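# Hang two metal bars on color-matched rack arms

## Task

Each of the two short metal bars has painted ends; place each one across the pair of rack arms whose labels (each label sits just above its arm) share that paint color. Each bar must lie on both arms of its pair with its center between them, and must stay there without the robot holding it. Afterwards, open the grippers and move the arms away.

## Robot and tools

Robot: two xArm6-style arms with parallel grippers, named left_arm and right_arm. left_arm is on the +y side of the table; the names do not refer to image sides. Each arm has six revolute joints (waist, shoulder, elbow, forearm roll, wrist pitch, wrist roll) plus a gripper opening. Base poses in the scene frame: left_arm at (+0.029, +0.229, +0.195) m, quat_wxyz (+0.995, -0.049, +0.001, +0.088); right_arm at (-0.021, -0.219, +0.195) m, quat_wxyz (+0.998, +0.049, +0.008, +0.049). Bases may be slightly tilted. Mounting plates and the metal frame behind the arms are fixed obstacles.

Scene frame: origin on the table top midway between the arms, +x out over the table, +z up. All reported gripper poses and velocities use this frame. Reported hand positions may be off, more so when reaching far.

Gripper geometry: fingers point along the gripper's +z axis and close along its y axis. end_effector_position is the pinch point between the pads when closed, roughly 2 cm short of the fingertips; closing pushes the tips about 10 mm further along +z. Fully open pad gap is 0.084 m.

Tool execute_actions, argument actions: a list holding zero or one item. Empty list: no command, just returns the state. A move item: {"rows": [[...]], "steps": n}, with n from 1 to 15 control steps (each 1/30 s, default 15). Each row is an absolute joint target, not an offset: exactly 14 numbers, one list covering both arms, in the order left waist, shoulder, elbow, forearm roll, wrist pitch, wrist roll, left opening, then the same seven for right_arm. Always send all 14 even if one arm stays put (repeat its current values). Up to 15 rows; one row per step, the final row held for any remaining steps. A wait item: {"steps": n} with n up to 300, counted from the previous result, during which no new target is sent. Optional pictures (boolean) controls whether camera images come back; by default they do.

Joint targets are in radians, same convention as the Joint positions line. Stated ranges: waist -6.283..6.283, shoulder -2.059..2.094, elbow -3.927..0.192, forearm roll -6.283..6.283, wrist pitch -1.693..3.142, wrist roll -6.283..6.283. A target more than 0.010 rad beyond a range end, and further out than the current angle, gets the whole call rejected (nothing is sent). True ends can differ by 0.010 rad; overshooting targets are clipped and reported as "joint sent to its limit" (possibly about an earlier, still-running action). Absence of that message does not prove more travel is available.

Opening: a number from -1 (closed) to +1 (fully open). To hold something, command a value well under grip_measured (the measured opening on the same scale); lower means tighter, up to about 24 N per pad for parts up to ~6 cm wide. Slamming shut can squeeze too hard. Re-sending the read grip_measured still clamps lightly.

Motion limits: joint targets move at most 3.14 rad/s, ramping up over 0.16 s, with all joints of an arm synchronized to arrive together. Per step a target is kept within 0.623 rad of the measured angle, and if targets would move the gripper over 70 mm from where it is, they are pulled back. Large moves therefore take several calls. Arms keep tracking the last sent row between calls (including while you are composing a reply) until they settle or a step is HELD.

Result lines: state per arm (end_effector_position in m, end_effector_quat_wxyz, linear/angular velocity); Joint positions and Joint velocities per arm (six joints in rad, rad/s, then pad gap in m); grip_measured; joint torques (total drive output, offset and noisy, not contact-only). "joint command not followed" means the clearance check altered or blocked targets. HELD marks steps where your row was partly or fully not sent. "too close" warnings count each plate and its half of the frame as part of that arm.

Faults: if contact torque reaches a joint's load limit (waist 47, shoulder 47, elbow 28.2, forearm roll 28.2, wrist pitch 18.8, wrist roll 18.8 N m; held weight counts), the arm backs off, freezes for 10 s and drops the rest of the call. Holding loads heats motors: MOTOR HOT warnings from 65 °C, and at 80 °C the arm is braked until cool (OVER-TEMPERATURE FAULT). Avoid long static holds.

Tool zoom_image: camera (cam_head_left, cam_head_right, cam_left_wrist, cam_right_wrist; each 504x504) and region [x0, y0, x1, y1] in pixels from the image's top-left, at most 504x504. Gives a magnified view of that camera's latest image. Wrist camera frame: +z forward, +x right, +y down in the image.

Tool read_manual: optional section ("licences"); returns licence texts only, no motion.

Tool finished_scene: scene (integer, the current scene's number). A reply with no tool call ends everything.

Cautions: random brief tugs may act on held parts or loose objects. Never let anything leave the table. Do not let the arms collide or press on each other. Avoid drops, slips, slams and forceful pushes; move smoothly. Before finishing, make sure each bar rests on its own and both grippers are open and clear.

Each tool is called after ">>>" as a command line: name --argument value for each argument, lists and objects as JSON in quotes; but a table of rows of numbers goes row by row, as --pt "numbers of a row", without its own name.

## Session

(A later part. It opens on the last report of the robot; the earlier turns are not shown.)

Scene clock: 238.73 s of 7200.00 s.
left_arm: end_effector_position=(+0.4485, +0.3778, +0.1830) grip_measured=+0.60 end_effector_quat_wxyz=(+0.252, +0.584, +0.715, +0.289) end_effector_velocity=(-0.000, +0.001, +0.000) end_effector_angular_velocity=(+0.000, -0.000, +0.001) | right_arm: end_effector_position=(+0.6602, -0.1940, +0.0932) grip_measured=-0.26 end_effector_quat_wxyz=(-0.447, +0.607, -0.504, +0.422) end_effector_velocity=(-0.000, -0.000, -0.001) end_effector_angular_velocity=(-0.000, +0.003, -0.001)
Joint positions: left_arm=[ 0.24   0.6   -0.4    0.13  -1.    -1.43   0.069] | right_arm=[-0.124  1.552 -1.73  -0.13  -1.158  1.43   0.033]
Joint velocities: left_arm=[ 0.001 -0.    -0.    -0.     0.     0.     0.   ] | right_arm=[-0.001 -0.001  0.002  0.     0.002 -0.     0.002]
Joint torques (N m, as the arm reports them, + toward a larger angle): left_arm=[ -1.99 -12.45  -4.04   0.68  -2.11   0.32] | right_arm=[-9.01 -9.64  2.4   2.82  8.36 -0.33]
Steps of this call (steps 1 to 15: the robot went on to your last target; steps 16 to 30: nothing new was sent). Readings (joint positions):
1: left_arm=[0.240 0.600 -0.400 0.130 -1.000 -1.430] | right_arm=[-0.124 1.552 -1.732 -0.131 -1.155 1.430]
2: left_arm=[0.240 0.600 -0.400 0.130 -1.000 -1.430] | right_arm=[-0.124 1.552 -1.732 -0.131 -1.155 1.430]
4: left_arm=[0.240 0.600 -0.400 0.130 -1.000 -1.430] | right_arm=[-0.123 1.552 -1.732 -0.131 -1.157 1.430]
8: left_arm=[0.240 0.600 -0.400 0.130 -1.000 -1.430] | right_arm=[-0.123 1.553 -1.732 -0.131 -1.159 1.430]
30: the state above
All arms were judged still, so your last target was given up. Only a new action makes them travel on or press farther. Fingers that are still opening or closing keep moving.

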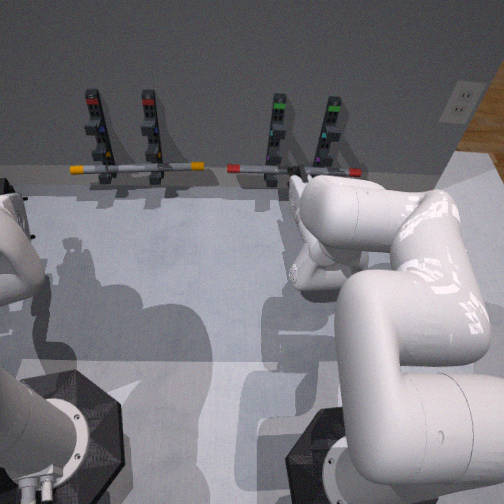

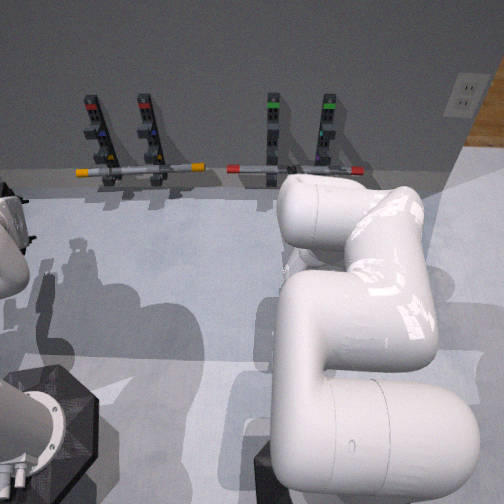

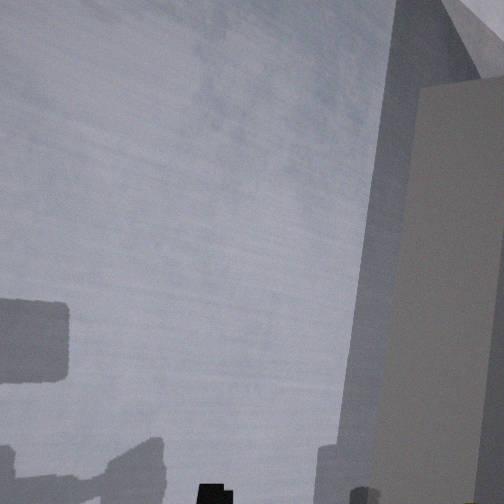

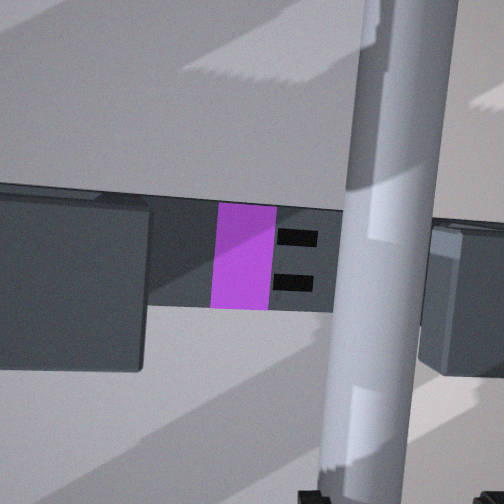

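Gripped. Lift 2.5 cm, then retract.

>>> execute_actions --actions '[{"rows":[[0.24,0.6,-0.4,0.13,-1.0,-1.43,0.6,-0.125,1.51,-1.74,-0.13,-1.10,1.43,-1]],"steps":15}]'

>>> execute_actions --actions '[{"rows":[[0.24,0.6,-0.4,0.13,-1.0,-1.43,0.6,-0.125,1.40,-1.47,-0.13,-1.26,1.43,-1]],"steps":15}]'

>>> execute_actions --actions '[{"rows":[[0.24,0.6,-0.4,0.13,-1.0,-1.43,0.6,-0.125,1.0,-1.05,-0.13,-1.28,1.43,-1]],"steps":15}]'

>>> execute_actions --actions '[{"rows":[[0.24,0.6,-0.4,0.13,-1.0,-1.43,0.6,0.41,1.0,-1.3,-0.13,-1.03,1.43,-1]],"steps":15}]'

>>> execute_actions --actions '[{"steps":20}]'

Scene clock: 249.50 s of 7200.00 s.
left_arm: end_effector_position=(+0.4485, +0.3778, +0.1830) grip_measured=+0.60 end_effector_quat_wxyz=(+0.252, +0.584, +0.715, +0.289) end_effector_velocity=(-0.000, +0.000, +0.000) end_effector_angular_velocity=(+0.000, -0.000, +0.002) | right_arm: end_effector_position=(+0.6757, -0.2004, +0.1040) grip_measured=-0.51 end_effector_quat_wxyz=(-0.439, +0.610, -0.509, +0.420) end_effector_velocity=(+0.004, +0.003, +0.002) end_effector_angular_velocity=(-0.006, +0.005, +0.007)
Joint positions: left_arm=[ 0.24   0.6   -0.4    0.13  -1.    -1.43   0.069] | right_arm=[-0.13   1.515 -1.735 -0.128 -1.098  1.43   0.022]
Joint velocities: left_arm=[ 0.    -0.    -0.    -0.001 -0.    -0.    -0.   ] | right_arm=[ 0.003 -0.006 -0.007 -0.002  0.019 -0.003  0.   ]
Joint torques (N m, as the arm reports them, + toward a larger angle): left_arm=[ -1.58 -12.75  -3.65   1.4   -1.89   0.6 ] | right_arm=[  5.15 -38.45 -22.99  -1.1   -0.71  -1.35]
Steps of this call (steps 1 to 90: nothing new was sent; then 7.27 s passed at rest; steps 91 to 105: all 15 steps of this action). Readings (joint positions):
91: left_arm=[0.240 0.600 -0.400 0.130 -1.000 -1.430] | right_arm=[-0.125 1.552 -1.730 -0.131 -1.156 1.430]
92: left_arm=[0.240 0.600 -0.400 0.130 -1.000 -1.430] | right_arm=[-0.125 1.550 -1.729 -0.131 -1.154 1.430]
94: left_arm=[0.240 0.600 -0.400 0.130 -1.000 -1.430] | right_arm=[-0.125 1.539 -1.724 -0.131 -1.144 1.430]
98: left_arm=[0.240 0.600 -0.400 0.130 -1.000 -1.430] | right_arm=[-0.131 1.519 -1.735 -0.127 -1.108 1.431]
105: the state above

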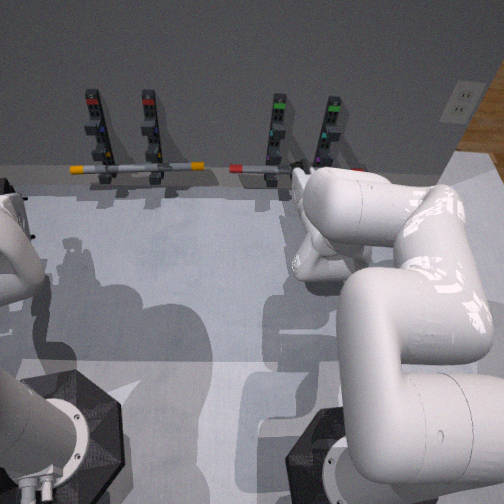

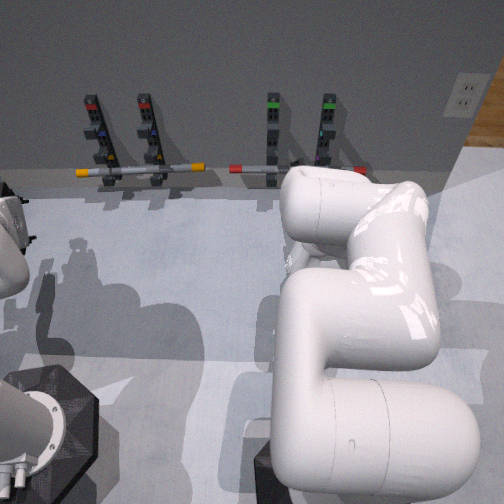

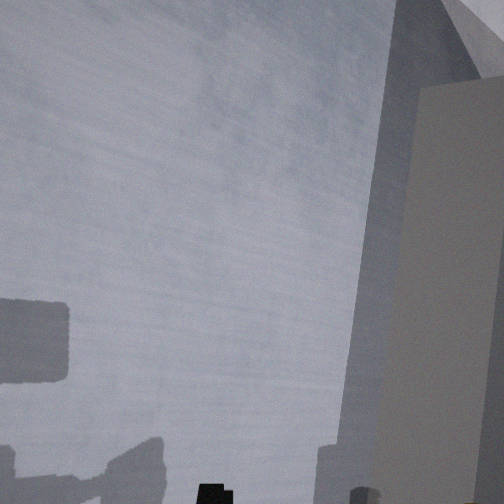

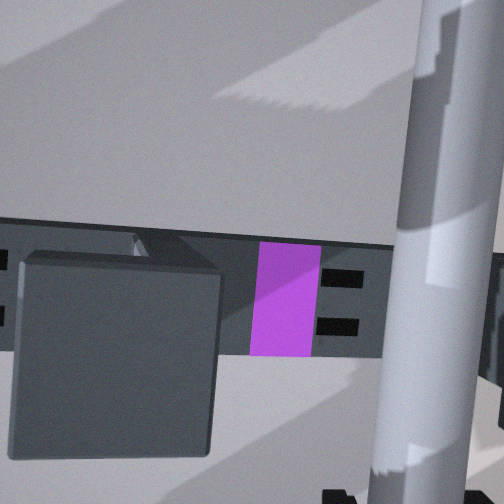

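Scene clock: 250.00 s of 7200.00 s.
left_arm: end_effector_position=(+0.4485, +0.3778, +0.1830) grip_measured=+0.60 end_effector_quat_wxyz=(+0.252, +0.584, +0.715, +0.289) end_effector_velocity=(-0.000, +0.001, -0.000) end_effector_angular_velocity=(-0.000, +0.000, +0.001) | right_arm: end_effector_position=(+0.6303, -0.1966, +0.1238) grip_measured=-0.56 end_effector_quat_wxyz=(-0.450, +0.605, -0.508, +0.417) end_effector_velocity=(-0.006, -0.001, +0.002) end_effector_angular_velocity=(+0.003, -0.001, -0.001)
Joint positions: left_arm=[ 0.24   0.6   -0.4    0.13  -1.    -1.43   0.069] | right_arm=[-0.125  1.4   -1.474 -0.13  -1.258  1.43   0.02 ]
Joint velocities: left_arm=[ 0.002  0.    -0.     0.001 -0.    -0.    -0.   ] | right_arm=[-0.001 -0.011  0.03   0.    -0.02   0.001  0.   ]
Joint torques (N m, as the arm reports them, + toward a larger angle): left_arm=[ -1.48 -11.96  -3.94   0.89  -1.94   0.49] | right_arm=[  3.65 -29.52  -8.85  -0.37  -2.16  -0.87]
Steps of this call (steps 1 to 15: all 15 steps of this action). Readings (joint positions):
1: left_arm=[0.240 0.600 -0.400 0.130 -1.000 -1.430] | right_arm=[-0.130 1.515 -1.735 -0.128 -1.098 1.430]
2: left_arm=[0.240 0.600 -0.400 0.130 -1.000 -1.430] | right_arm=[-0.129 1.513 -1.731 -0.128 -1.100 1.430]
4: left_arm=[0.240 0.600 -0.400 0.130 -1.000 -1.430] | right_arm=[-0.127 1.489 -1.689 -0.129 -1.128 1.430]
8: left_arm=[0.240 0.600 -0.400 0.130 -1.000 -1.430] | right_arm=[-0.125 1.420 -1.526 -0.130 -1.226 1.430]
15: the state above

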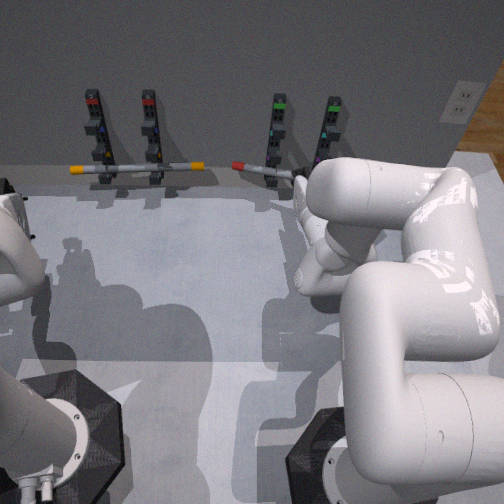

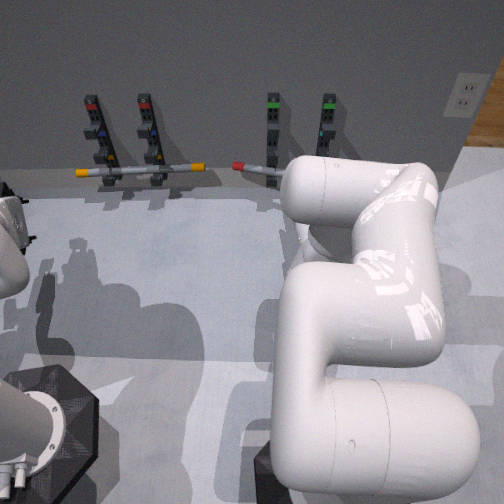

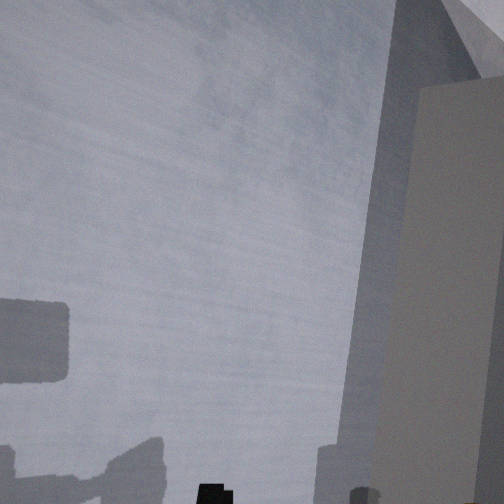

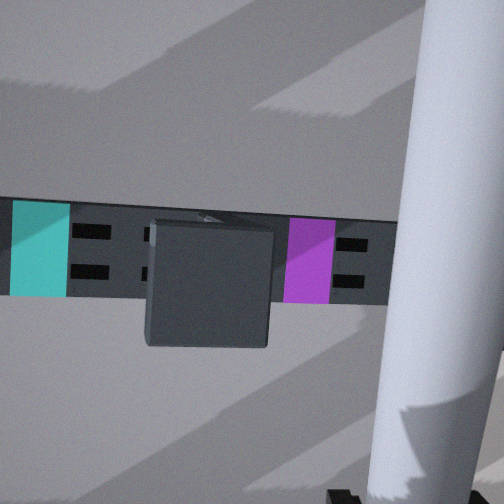

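Scene clock: 250.50 s of 7200.00 s.
left_arm: end_effector_position=(+0.4485, +0.3778, +0.1830) grip_measured=+0.60 end_effector_quat_wxyz=(+0.252, +0.584, +0.715, +0.289) end_effector_velocity=(-0.000, +0.001, +0.000) end_effector_angular_velocity=(+0.000, -0.000, +0.002) | right_arm: end_effector_position=(+0.6065, -0.2068, +0.2332) grip_measured=-0.31 end_effector_quat_wxyz=(-0.451, +0.603, -0.508, +0.418) end_effector_velocity=(-0.016, +0.001, +0.057) end_effector_angular_velocity=(+0.006, -0.031, +0.009)
Joint positions: left_arm=[ 0.24   0.6   -0.4    0.13  -1.    -1.43   0.069] | right_arm=[-0.125  1.012 -1.067 -0.13  -1.281  1.43   0.031]
Joint velocities: left_arm=[ 0.001 -0.     0.    -0.     0.    -0.     0.   ] | right_arm=[ 0.008 -0.178  0.171 -0.004 -0.023  0.004 -0.009]
Joint torques (N m, as the arm reports them, + toward a larger angle): left_arm=[ -1.53 -12.14  -3.87   1.07  -2.14   0.25] | right_arm=[  4.01 -29.58 -14.24  -1.2   -3.75  -0.38]
Steps of this call (steps 1 to 15: all 15 steps of this action). Readings (joint positions):
1: left_arm=[0.240 0.600 -0.400 0.130 -1.000 -1.430] | right_arm=[-0.125 1.400 -1.473 -0.130 -1.259 1.430]
2: left_arm=[0.240 0.600 -0.400 0.130 -1.000 -1.430] | right_arm=[-0.125 1.396 -1.468 -0.130 -1.259 1.430]
4: left_arm=[0.240 0.600 -0.400 0.130 -1.000 -1.430] | right_arm=[-0.125 1.355 -1.414 -0.130 -1.260 1.430]
8: left_arm=[0.240 0.600 -0.400 0.130 -1.000 -1.430] | right_arm=[-0.125 1.183 -1.236 -0.130 -1.264 1.429]
15: the state above

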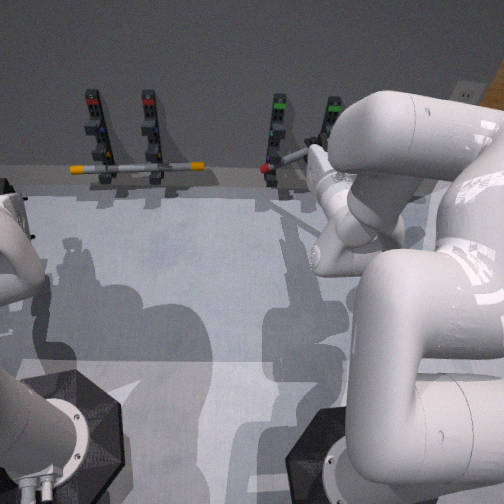

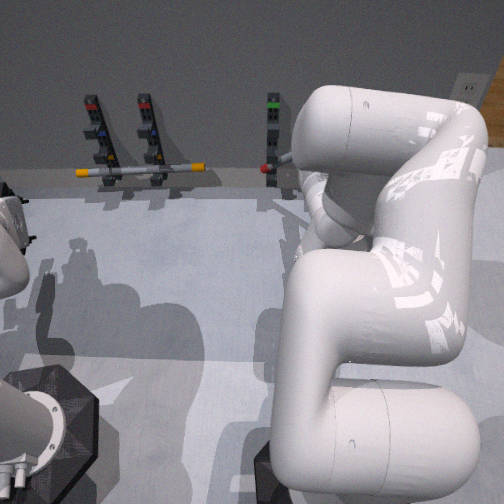

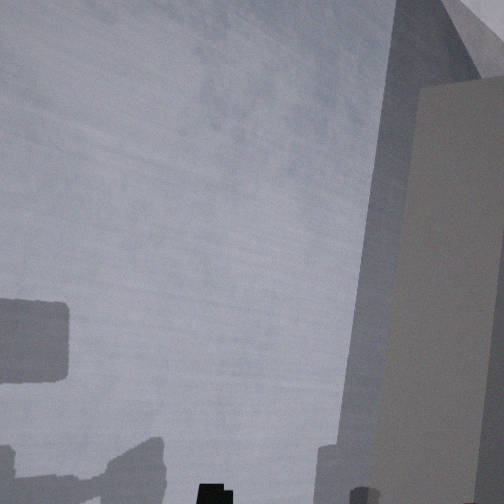

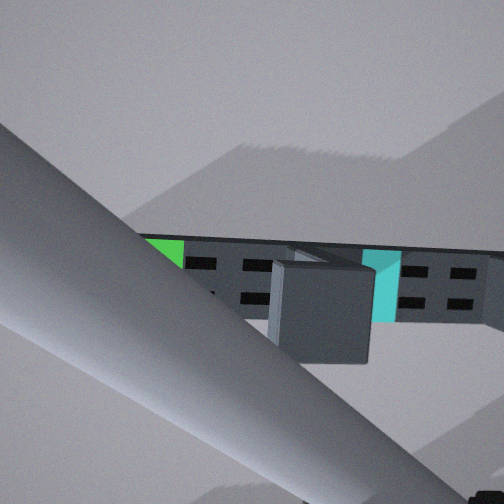

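Scene clock: 251.00 s of 7200.00 s.
left_arm: end_effector_position=(+0.4485, +0.3778, +0.1830) grip_measured=+0.60 end_effector_quat_wxyz=(+0.252, +0.584, +0.715, +0.289) end_effector_velocity=(+0.000, +0.000, +0.000) end_effector_angular_velocity=(+0.000, -0.000, +0.000) | right_arm: end_effector_position=(+0.6195, -0.0341, +0.2683) grip_measured=-1.00 end_effector_quat_wxyz=(-0.508, +0.660, -0.414, +0.366) end_effector_velocity=(-0.029, +0.392, +0.070) end_effector_angular_velocity=(-0.028, -0.048, +0.583)
Joint positions: left_arm=[ 0.24   0.6   -0.4    0.13  -1.    -1.43   0.069] | right_arm=[ 0.143  1.001 -1.182 -0.131 -1.159  1.431  0.   ]
Joint velocities: left_arm=[ 0.001 -0.    -0.     0.001  0.     0.    -0.   ] | right_arm=[ 0.591 -0.004 -0.26   0.001  0.284 -0.001  0.   ]
Joint torques (N m, as the arm reports them, + toward a larger angle): left_arm=[ -1.06 -11.56  -4.28   0.7   -1.77  -0.07] | right_arm=[  2.52 -30.14 -12.55  -0.11  -1.82  -0.7 ]
Steps of this call (steps 1 to 15: all 15 steps of this action). Readings (joint positions):
1: left_arm=[0.240 0.600 -0.400 0.130 -1.000 -1.430] | right_arm=[-0.125 1.007 -1.062 -0.130 -1.281 1.430]
2: left_arm=[0.240 0.600 -0.400 0.130 -1.000 -1.430] | right_arm=[-0.122 1.005 -1.061 -0.129 -1.280 1.430]
4: left_arm=[0.240 0.600 -0.400 0.130 -1.000 -1.430] | right_arm=[-0.091 1.006 -1.077 -0.129 -1.264 1.431]
8: left_arm=[0.240 0.600 -0.400 0.130 -1.000 -1.430] | right_arm=[0.003 1.002 -1.120 -0.131 -1.226 1.431]
15: the state above

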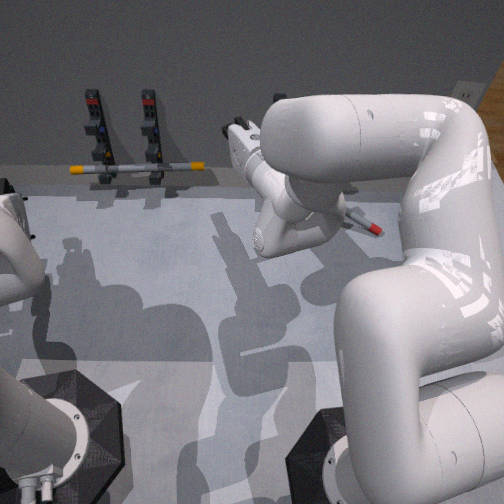

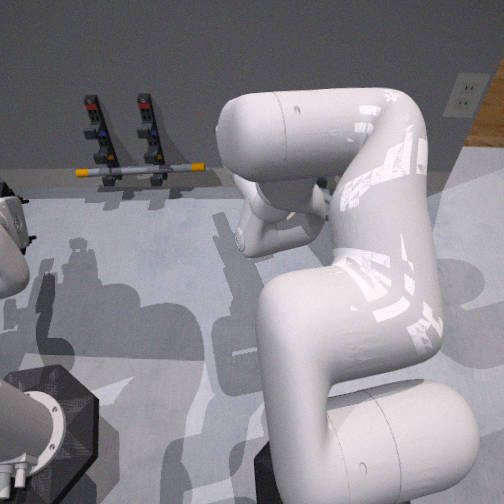

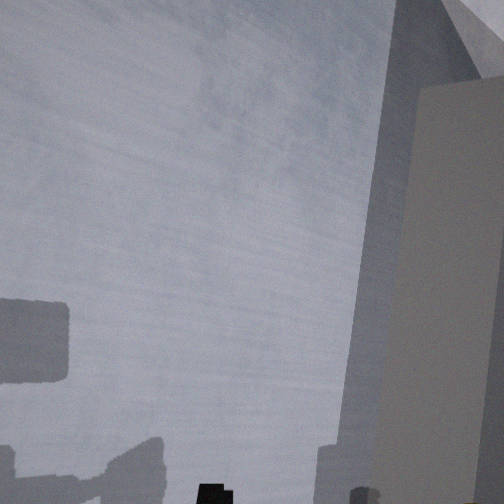

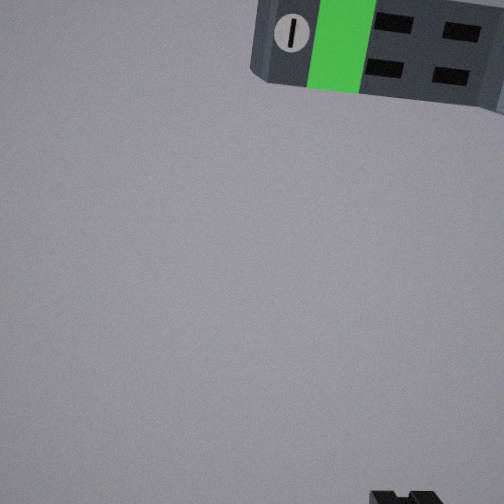

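Scene clock: 251.67 s of 7200.00 s.
left_arm: end_effector_position=(+0.4485, +0.3778, +0.1830) grip_measured=+0.60 end_effector_quat_wxyz=(+0.252, +0.584, +0.715, +0.289) end_effector_velocity=(-0.000, +0.001, -0.000) end_effector_angular_velocity=(-0.000, +0.000, +0.002) | right_arm: end_effector_position=(+0.5807, +0.1408, +0.3016) grip_measured=-1.00 end_effector_quat_wxyz=(-0.551, +0.707, -0.317, +0.308) end_effector_velocity=(-0.003, +0.008, +0.001) end_effector_angular_velocity=(-0.002, +0.001, +0.012)
Joint positions: left_arm=[ 0.24   0.6   -0.4    0.13  -1.    -1.43   0.069] | right_arm=[ 0.407  1.    -1.299 -0.13  -1.031  1.43   0.   ]
Joint velocities: left_arm=[ 0.003 -0.    -0.     0.001  0.     0.    -0.   ] | right_arm=[ 0.013  0.002 -0.009  0.001  0.01  -0.     0.   ]
Joint torques (N m, as the arm reports them, + toward a larger angle): left_arm=[ -1.39 -12.34  -3.74   0.62  -2.34   0.73] | right_arm=[  1.78 -32.73 -15.37   0.05  -2.07  -0.57]
Steps of this call (steps 1 to 20: the robot went on to your last target). Readings (joint positions):
1: left_arm=[0.240 0.600 -0.400 0.130 -1.000 -1.430] | right_arm=[0.163 1.001 -1.191 -0.131 -1.150 1.431]
2: left_arm=[0.240 0.600 -0.400 0.130 -1.000 -1.430] | right_arm=[0.182 1.001 -1.200 -0.131 -1.140 1.430]
4: left_arm=[0.240 0.600 -0.400 0.130 -1.000 -1.430] | right_arm=[0.221 1.001 -1.217 -0.130 -1.121 1.430]
8: left_arm=[0.240 0.600 -0.400 0.130 -1.000 -1.430] | right_arm=[0.299 1.000 -1.251 -0.130 -1.084 1.430]
20: the state above

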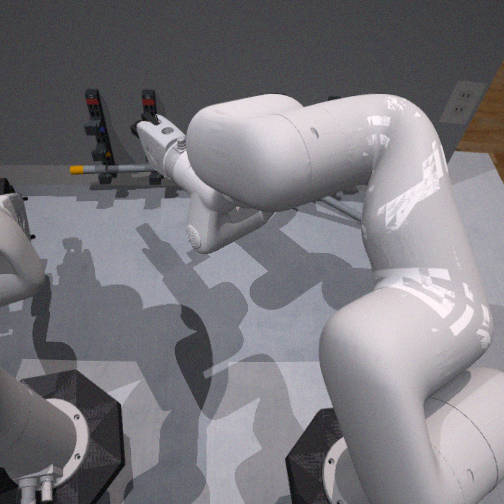

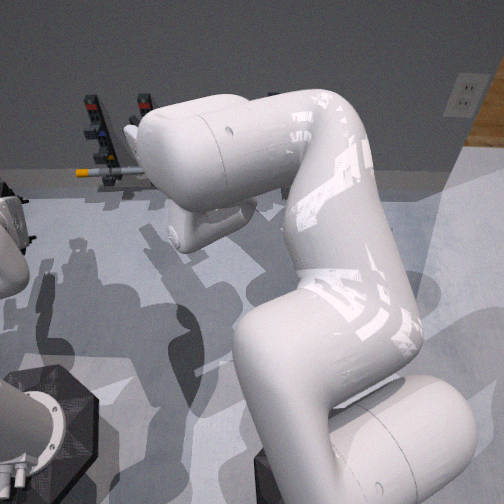

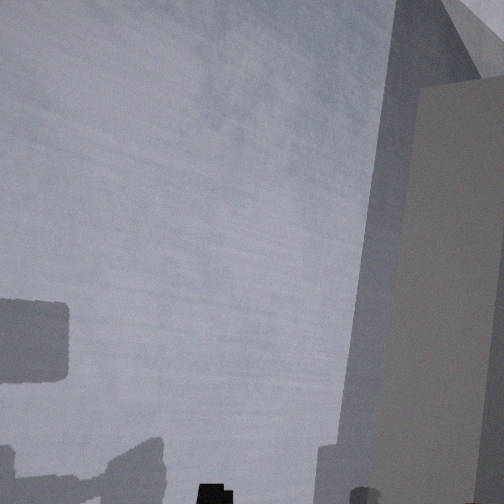

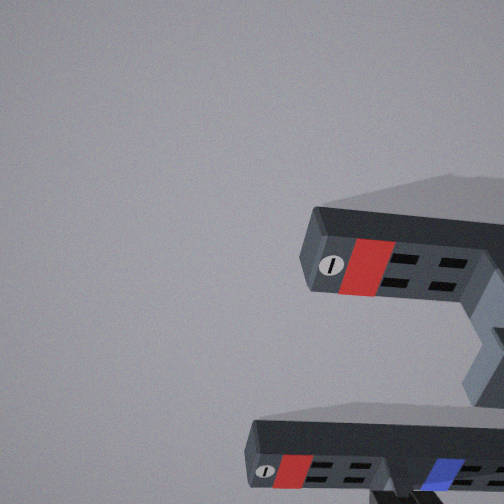

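Dropped on the table. Move away to see it.

>>> execute_actions --actions '[{"rows":[[0.24,0.6,-0.4,0.13,-1.0,-1.43,0.6,-0.6,0.2,-0.5,0,-1.2,0,1]],"steps":15}]'

>>> execute_actions --actions '[{"steps":30}]'

Scene clock: 256.80 s of 7200.00 s.
left_arm: end_effector_position=(+0.4485, +0.3778, +0.1830) grip_measured=+0.60 end_effector_quat_wxyz=(+0.252, +0.584, +0.715, +0.289) end_effector_velocity=(-0.000, +0.000, -0.000) end_effector_angular_velocity=(-0.000, +0.001, +0.001) | right_arm: end_effector_position=(+0.6220, -0.0232, +0.3568) grip_measured=+0.96 end_effector_quat_wxyz=(-0.475, +0.690, -0.332, +0.434) end_effector_velocity=(+0.037, -0.391, +0.113) end_effector_angular_velocity=(-0.428, -0.227, -0.514)
Joint positions: left_arm=[ 0.24   0.6   -0.4    0.13  -1.    -1.43   0.069] | right_arm=[ 0.187  0.777 -1.078 -0.089 -1.083  1.207  0.083]
Joint velocities: left_arm=[ 0.001  0.001 -0.     0.    -0.     0.    -0.   ] | right_arm=[-0.523 -0.516  0.514  0.079 -0.104 -0.521  0.141]
Joint torques (N m, as the arm reports them, + toward a larger angle): left_arm=[ -2.04 -12.69  -3.62   0.67  -2.08   0.18] | right_arm=[  2.39 -29.24 -15.43  -0.52  -1.82  -0.59]
Steps of this call (steps 1 to 15: the robot went on to your last target; steps 16 to 90: nothing new was sent; then 1.63 s passed at rest; steps 91 to 105: all 15 steps of this action). Readings (joint positions):
91: left_arm=[0.240 0.600 -0.400 0.130 -1.000 -1.430] | right_arm=[0.410 1.000 -1.300 -0.130 -1.030 1.430]
92: left_arm=[0.240 0.600 -0.400 0.130 -1.000 -1.430] | right_arm=[0.407 0.996 -1.295 -0.129 -1.031 1.425]
94: left_arm=[0.240 0.600 -0.400 0.130 -1.000 -1.430] | right_arm=[0.380 0.967 -1.263 -0.123 -1.039 1.394]
98: left_arm=[0.240 0.600 -0.400 0.130 -1.000 -1.430] | right_arm=[0.307 0.896 -1.197 -0.109 -1.057 1.326]
105: the state above

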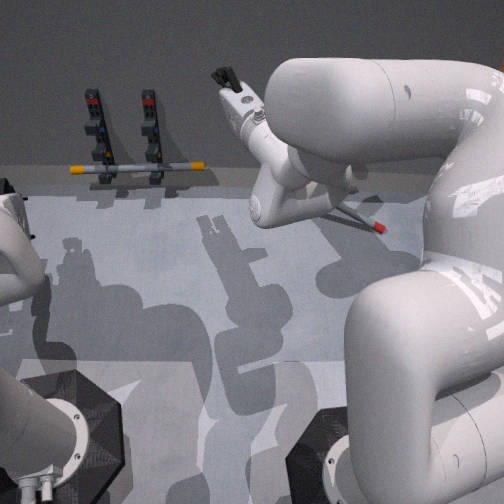

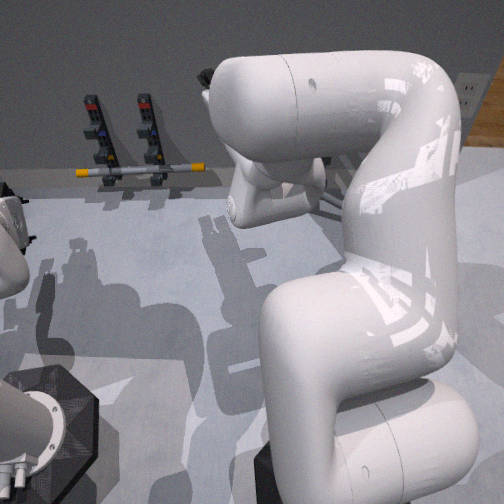

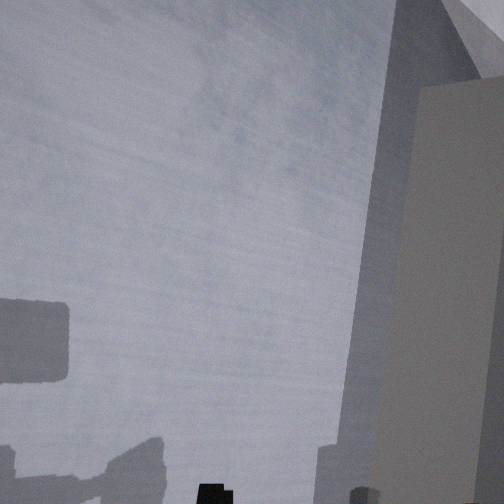

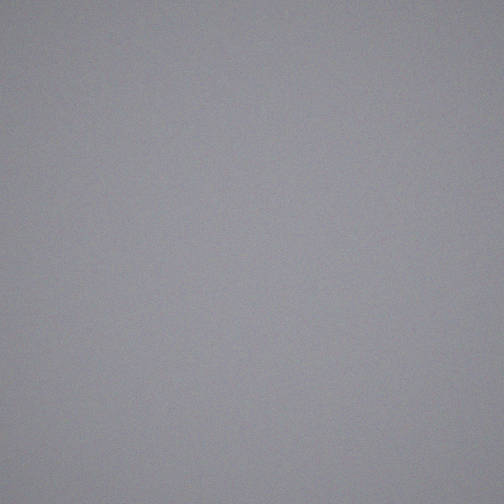

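Scene clock: 257.80 s of 7200.00 s.
left_arm: end_effector_position=(+0.4485, +0.3778, +0.1830) grip_measured=+0.60 end_effector_quat_wxyz=(+0.252, +0.584, +0.715, +0.289) end_effector_velocity=(+0.000, -0.001, -0.000) end_effector_angular_velocity=(-0.001, +0.000, -0.002) | right_arm: end_effector_position=(+0.5436, -0.4011, +0.4283) grip_measured=+1.00 end_effector_quat_wxyz=(-0.093, +0.698, -0.292, +0.647) end_effector_velocity=(-0.196, -0.318, +0.056) end_effector_angular_velocity=(-1.200, +0.283, -0.464)
Joint positions: left_arm=[ 0.24   0.6   -0.4    0.13  -1.    -1.43   0.069] | right_arm=[-0.384  0.351 -0.651 -0.023 -1.169  0.458  0.084]
Joint velocities: left_arm=[-0.001  0.     0.     0.002  0.    -0.     0.   ] | right_arm=[-0.581 -0.408  0.407  0.061 -0.082 -1.235  0.   ]
Joint torques (N m, as the arm reports them, + toward a larger angle): left_arm=[ -0.95 -12.    -3.69   1.3   -1.83   0.51] | right_arm=[  1.04 -22.4  -13.42  -0.01  -1.73  -0.78]
Steps of this call (steps 1 to 30: the robot went on to your last target). Readings (joint positions):
1: left_arm=[0.240 0.600 -0.400 0.130 -1.000 -1.430] | right_arm=[0.170 0.760 -1.061 -0.086 -1.087 1.190]
2: left_arm=[0.240 0.600 -0.400 0.130 -1.000 -1.430] | right_arm=[0.152 0.743 -1.044 -0.084 -1.090 1.172]
4: left_arm=[0.240 0.600 -0.400 0.130 -1.000 -1.430] | right_arm=[0.116 0.711 -1.011 -0.079 -1.097 1.136]
8: left_arm=[0.240 0.600 -0.400 0.130 -1.000 -1.430] | right_arm=[0.041 0.650 -0.950 -0.069 -1.109 1.061]
30: the state above

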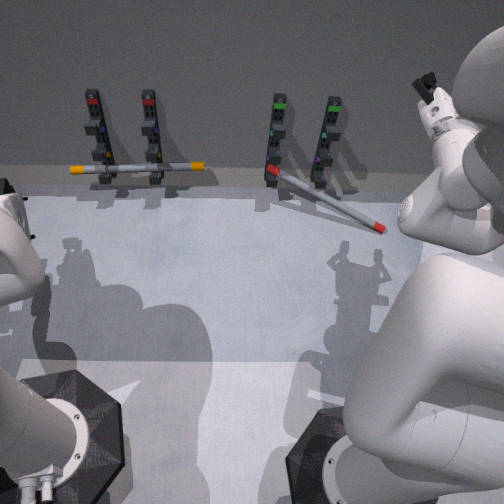

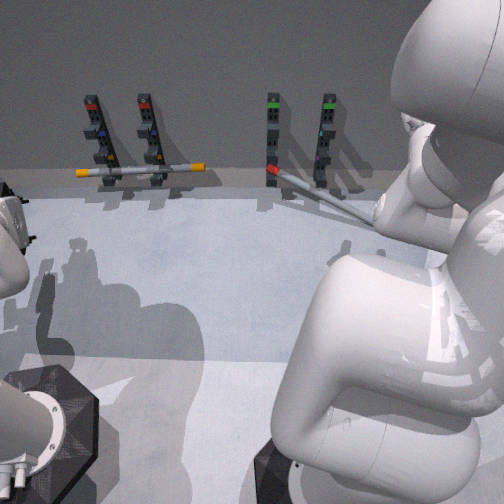

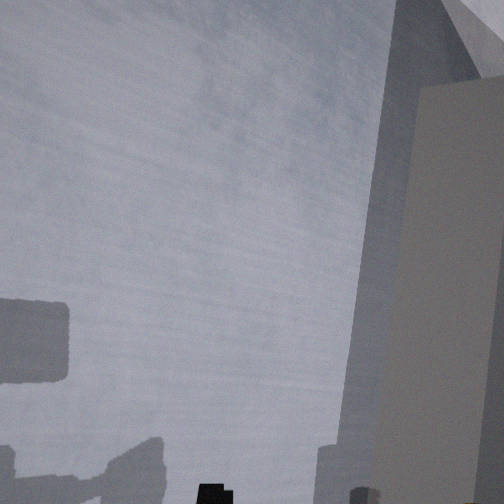

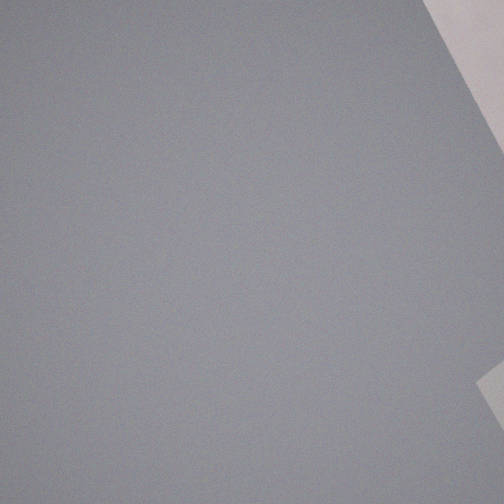

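>>> execute_actions --actions '[{"rows":[[0.24,0.6,-0.4,0.13,-1.0,-1.43,0.6,-0.2,1.09,-1.855,0,0.766,1.05,1]],"steps":15}]'

>>> execute_actions --actions '[{"steps":30}]'

Scene clock: 274.23 s of 7200.00 s.
left_arm: end_effector_position=(+0.4485, +0.3778, +0.1830) grip_measured=+0.60 end_effector_quat_wxyz=(+0.252, +0.584, +0.715, +0.289) end_effector_velocity=(+0.000, -0.001, +0.000) end_effector_angular_velocity=(-0.000, -0.000, -0.003) | right_arm: end_effector_position=(+0.5679, -0.4401, +0.3281) grip_measured=+1.00 end_effector_quat_wxyz=(-0.025, +0.789, -0.287, +0.543) end_effector_velocity=(+0.193, +0.157, -0.311) end_effector_angular_velocity=(+0.870, +0.450, +0.064)
Joint positions: left_arm=[ 0.24   0.6   -0.4    0.13  -1.    -1.43   0.069] | right_arm=[-0.437  0.501 -0.802 -0.    -0.898  0.302  0.084]
Joint velocities: left_arm=[-0.002  0.    -0.     0.001 -0.    -0.    -0.   ] | right_arm=[ 0.299  0.719 -0.719 -0.     0.718  0.718 -0.   ]
Joint torques (N m, as the arm reports them, + toward a larger angle): left_arm=[ -1.56 -12.41  -4.04   0.82  -2.3    0.48] | right_arm=[  1.38 -25.49 -14.18  -0.39  -2.2   -0.72]
Steps of this call (steps 1 to 30: the robot went on to your last target; steps 31 to 90: nothing new was sent; then 12.93 s passed at rest; steps 91 to 105: all 15 steps of this action). Readings (joint positions):
91: left_arm=[0.240 0.600 -0.400 0.130 -1.000 -1.430] | right_arm=[-0.600 0.200 -0.500 0.000 -1.200 0.000]
92: left_arm=[0.240 0.600 -0.400 0.130 -1.000 -1.430] | right_arm=[-0.598 0.204 -0.504 0.000 -1.196 0.005]
94: left_arm=[0.240 0.600 -0.400 0.130 -1.000 -1.430] | right_arm=[-0.574 0.241 -0.543 0.001 -1.157 0.044]
98: left_arm=[0.240 0.600 -0.400 0.130 -1.000 -1.430] | right_arm=[-0.516 0.337 -0.638 -0.000 -1.063 0.137]
105: the state above

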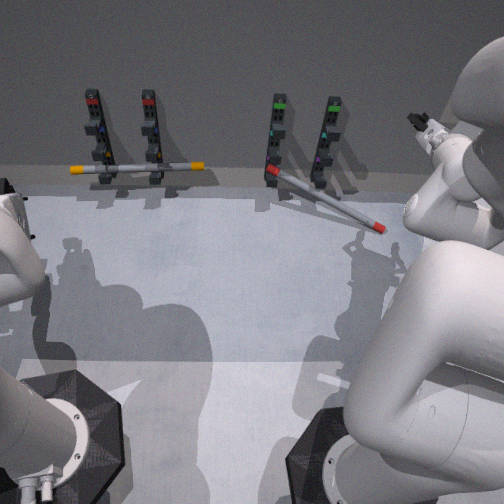

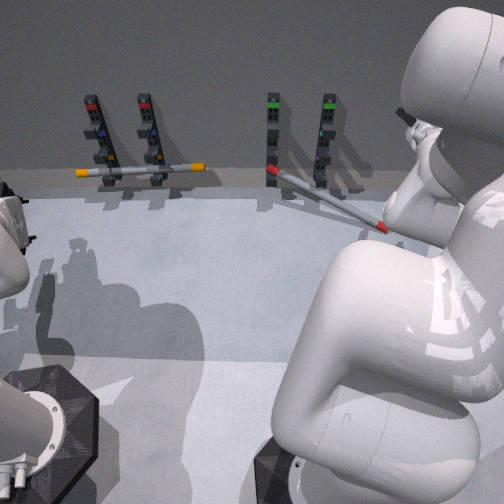

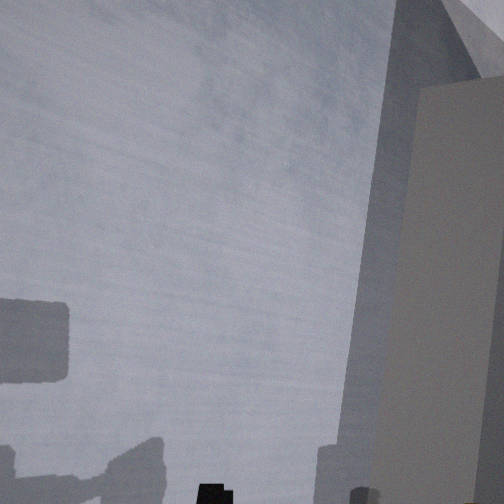

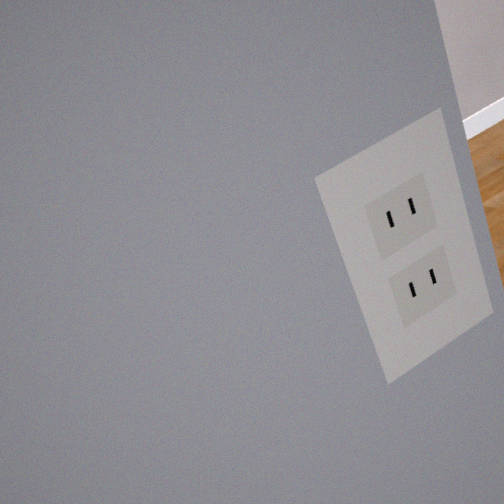

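Scene clock: 284.83 s of 7200.00 s.
left_arm: end_effector_position=(+0.4485, +0.3778, +0.1830) grip_measured=+0.60 end_effector_quat_wxyz=(+0.252, +0.584, +0.715, +0.289) end_effector_velocity=(-0.000, +0.001, +0.000) end_effector_angular_velocity=(+0.000, -0.000, +0.002) | right_arm: end_effector_position=(+0.6613, -0.3436, +0.1587) grip_measured=+1.00 end_effector_quat_wxyz=(-0.142, +0.822, -0.454, +0.313) end_effector_velocity=(-0.000, -0.000, +0.000) end_effector_angular_velocity=(-0.000, -0.000, +0.001)
Joint positions: left_arm=[ 0.24   0.6   -0.4    0.13  -1.    -1.43   0.069] | right_arm=[-0.281  0.892 -1.326  0.001 -0.303  0.789  0.084]
Joint velocities: left_arm=[ 0.002 -0.    -0.     0.    -0.    -0.    -0.   ] | right_arm=[-0.    -0.001  0.001 -0.001 -0.    -0.     0.   ]
Joint torques (N m, as the arm reports them, + toward a larger angle): left_arm=[ -1.33 -12.44  -3.86   1.22  -2.21   0.27] | right_arm=[  2.97 -32.48 -17.23  -0.52  -2.14  -0.33]
TORQUE FAULT: the external load on joint 3 (elbow) of the right arm reached its load limit, and that arm stopped for 10 seconds. A torque fault stops only its own arm. That arm's remaining commands of this call were not run. Joint 3 (elbow) of that arm moved back by up to 3 degrees. That arm holds there, with its grip as last carried out, and accepts commands again: back off and push less far. That arm stops again, at the same cost, whenever a joint's load reaches its limit.
The stop of the right arm began at step 18 of this call (marked STOPPED below). From that step on that arm followed nothing that you had sent. Nothing is kept back now, and the robot has no last target.
Steps of this call (steps 1 to 30: the robot went on to your last target; steps 31 to 318: the stop continued). Readings (joint positions):
1: left_arm=[0.240 0.600 -0.400 0.130 -1.000 -1.430] | right_arm=[-0.427 0.525 -0.826 -0.000 -0.874 0.326]
2: left_arm=[0.240 0.600 -0.400 0.130 -1.000 -1.430] | right_arm=[-0.417 0.549 -0.851 -0.000 -0.850 0.350]
4: left_arm=[0.240 0.600 -0.400 0.130 -1.000 -1.430] | right_arm=[-0.398 0.597 -0.902 -0.000 -0.797 0.402]
8: left_arm=[0.240 0.600 -0.400 0.130 -1.000 -1.430] | right_arm=[-0.361 0.691 -1.020 -0.000 -0.680 0.520]
18: left_arm=[0.240 0.600 -0.400 0.130 -1.000 -1.430] | right_arm=[-0.281 0.901 -1.374 0.001 -0.291 0.791] STOPPED (the right arm)
318: the state above

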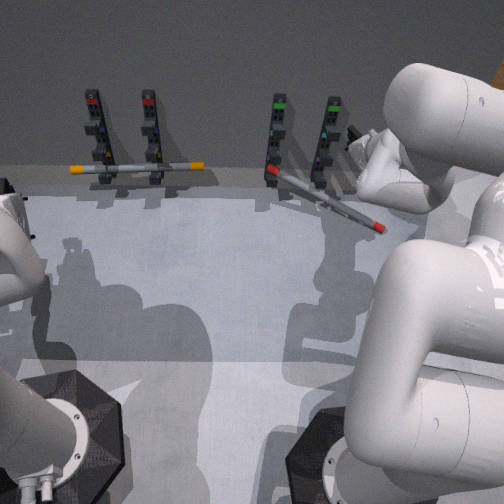

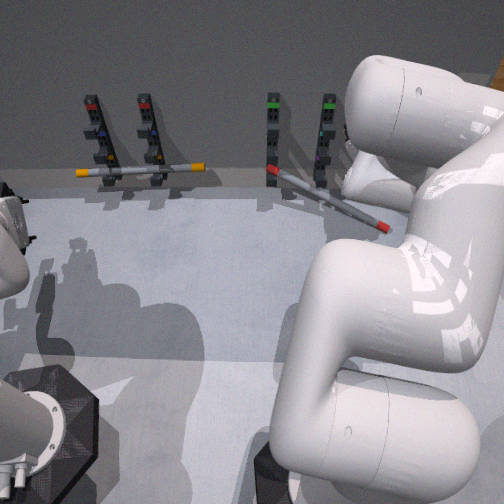

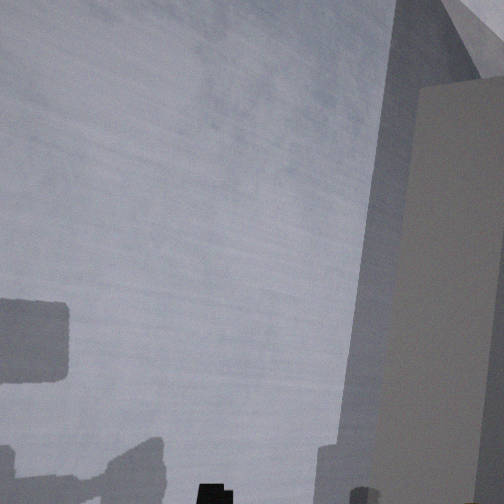

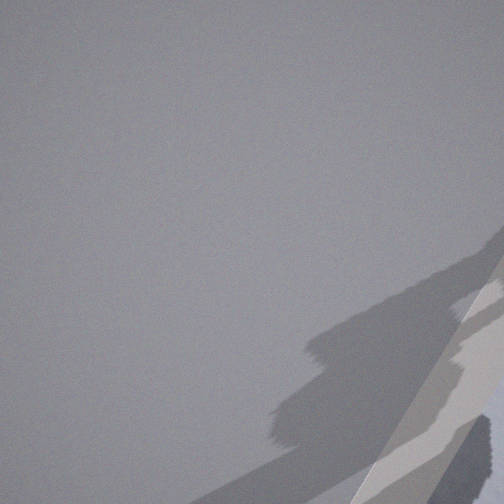

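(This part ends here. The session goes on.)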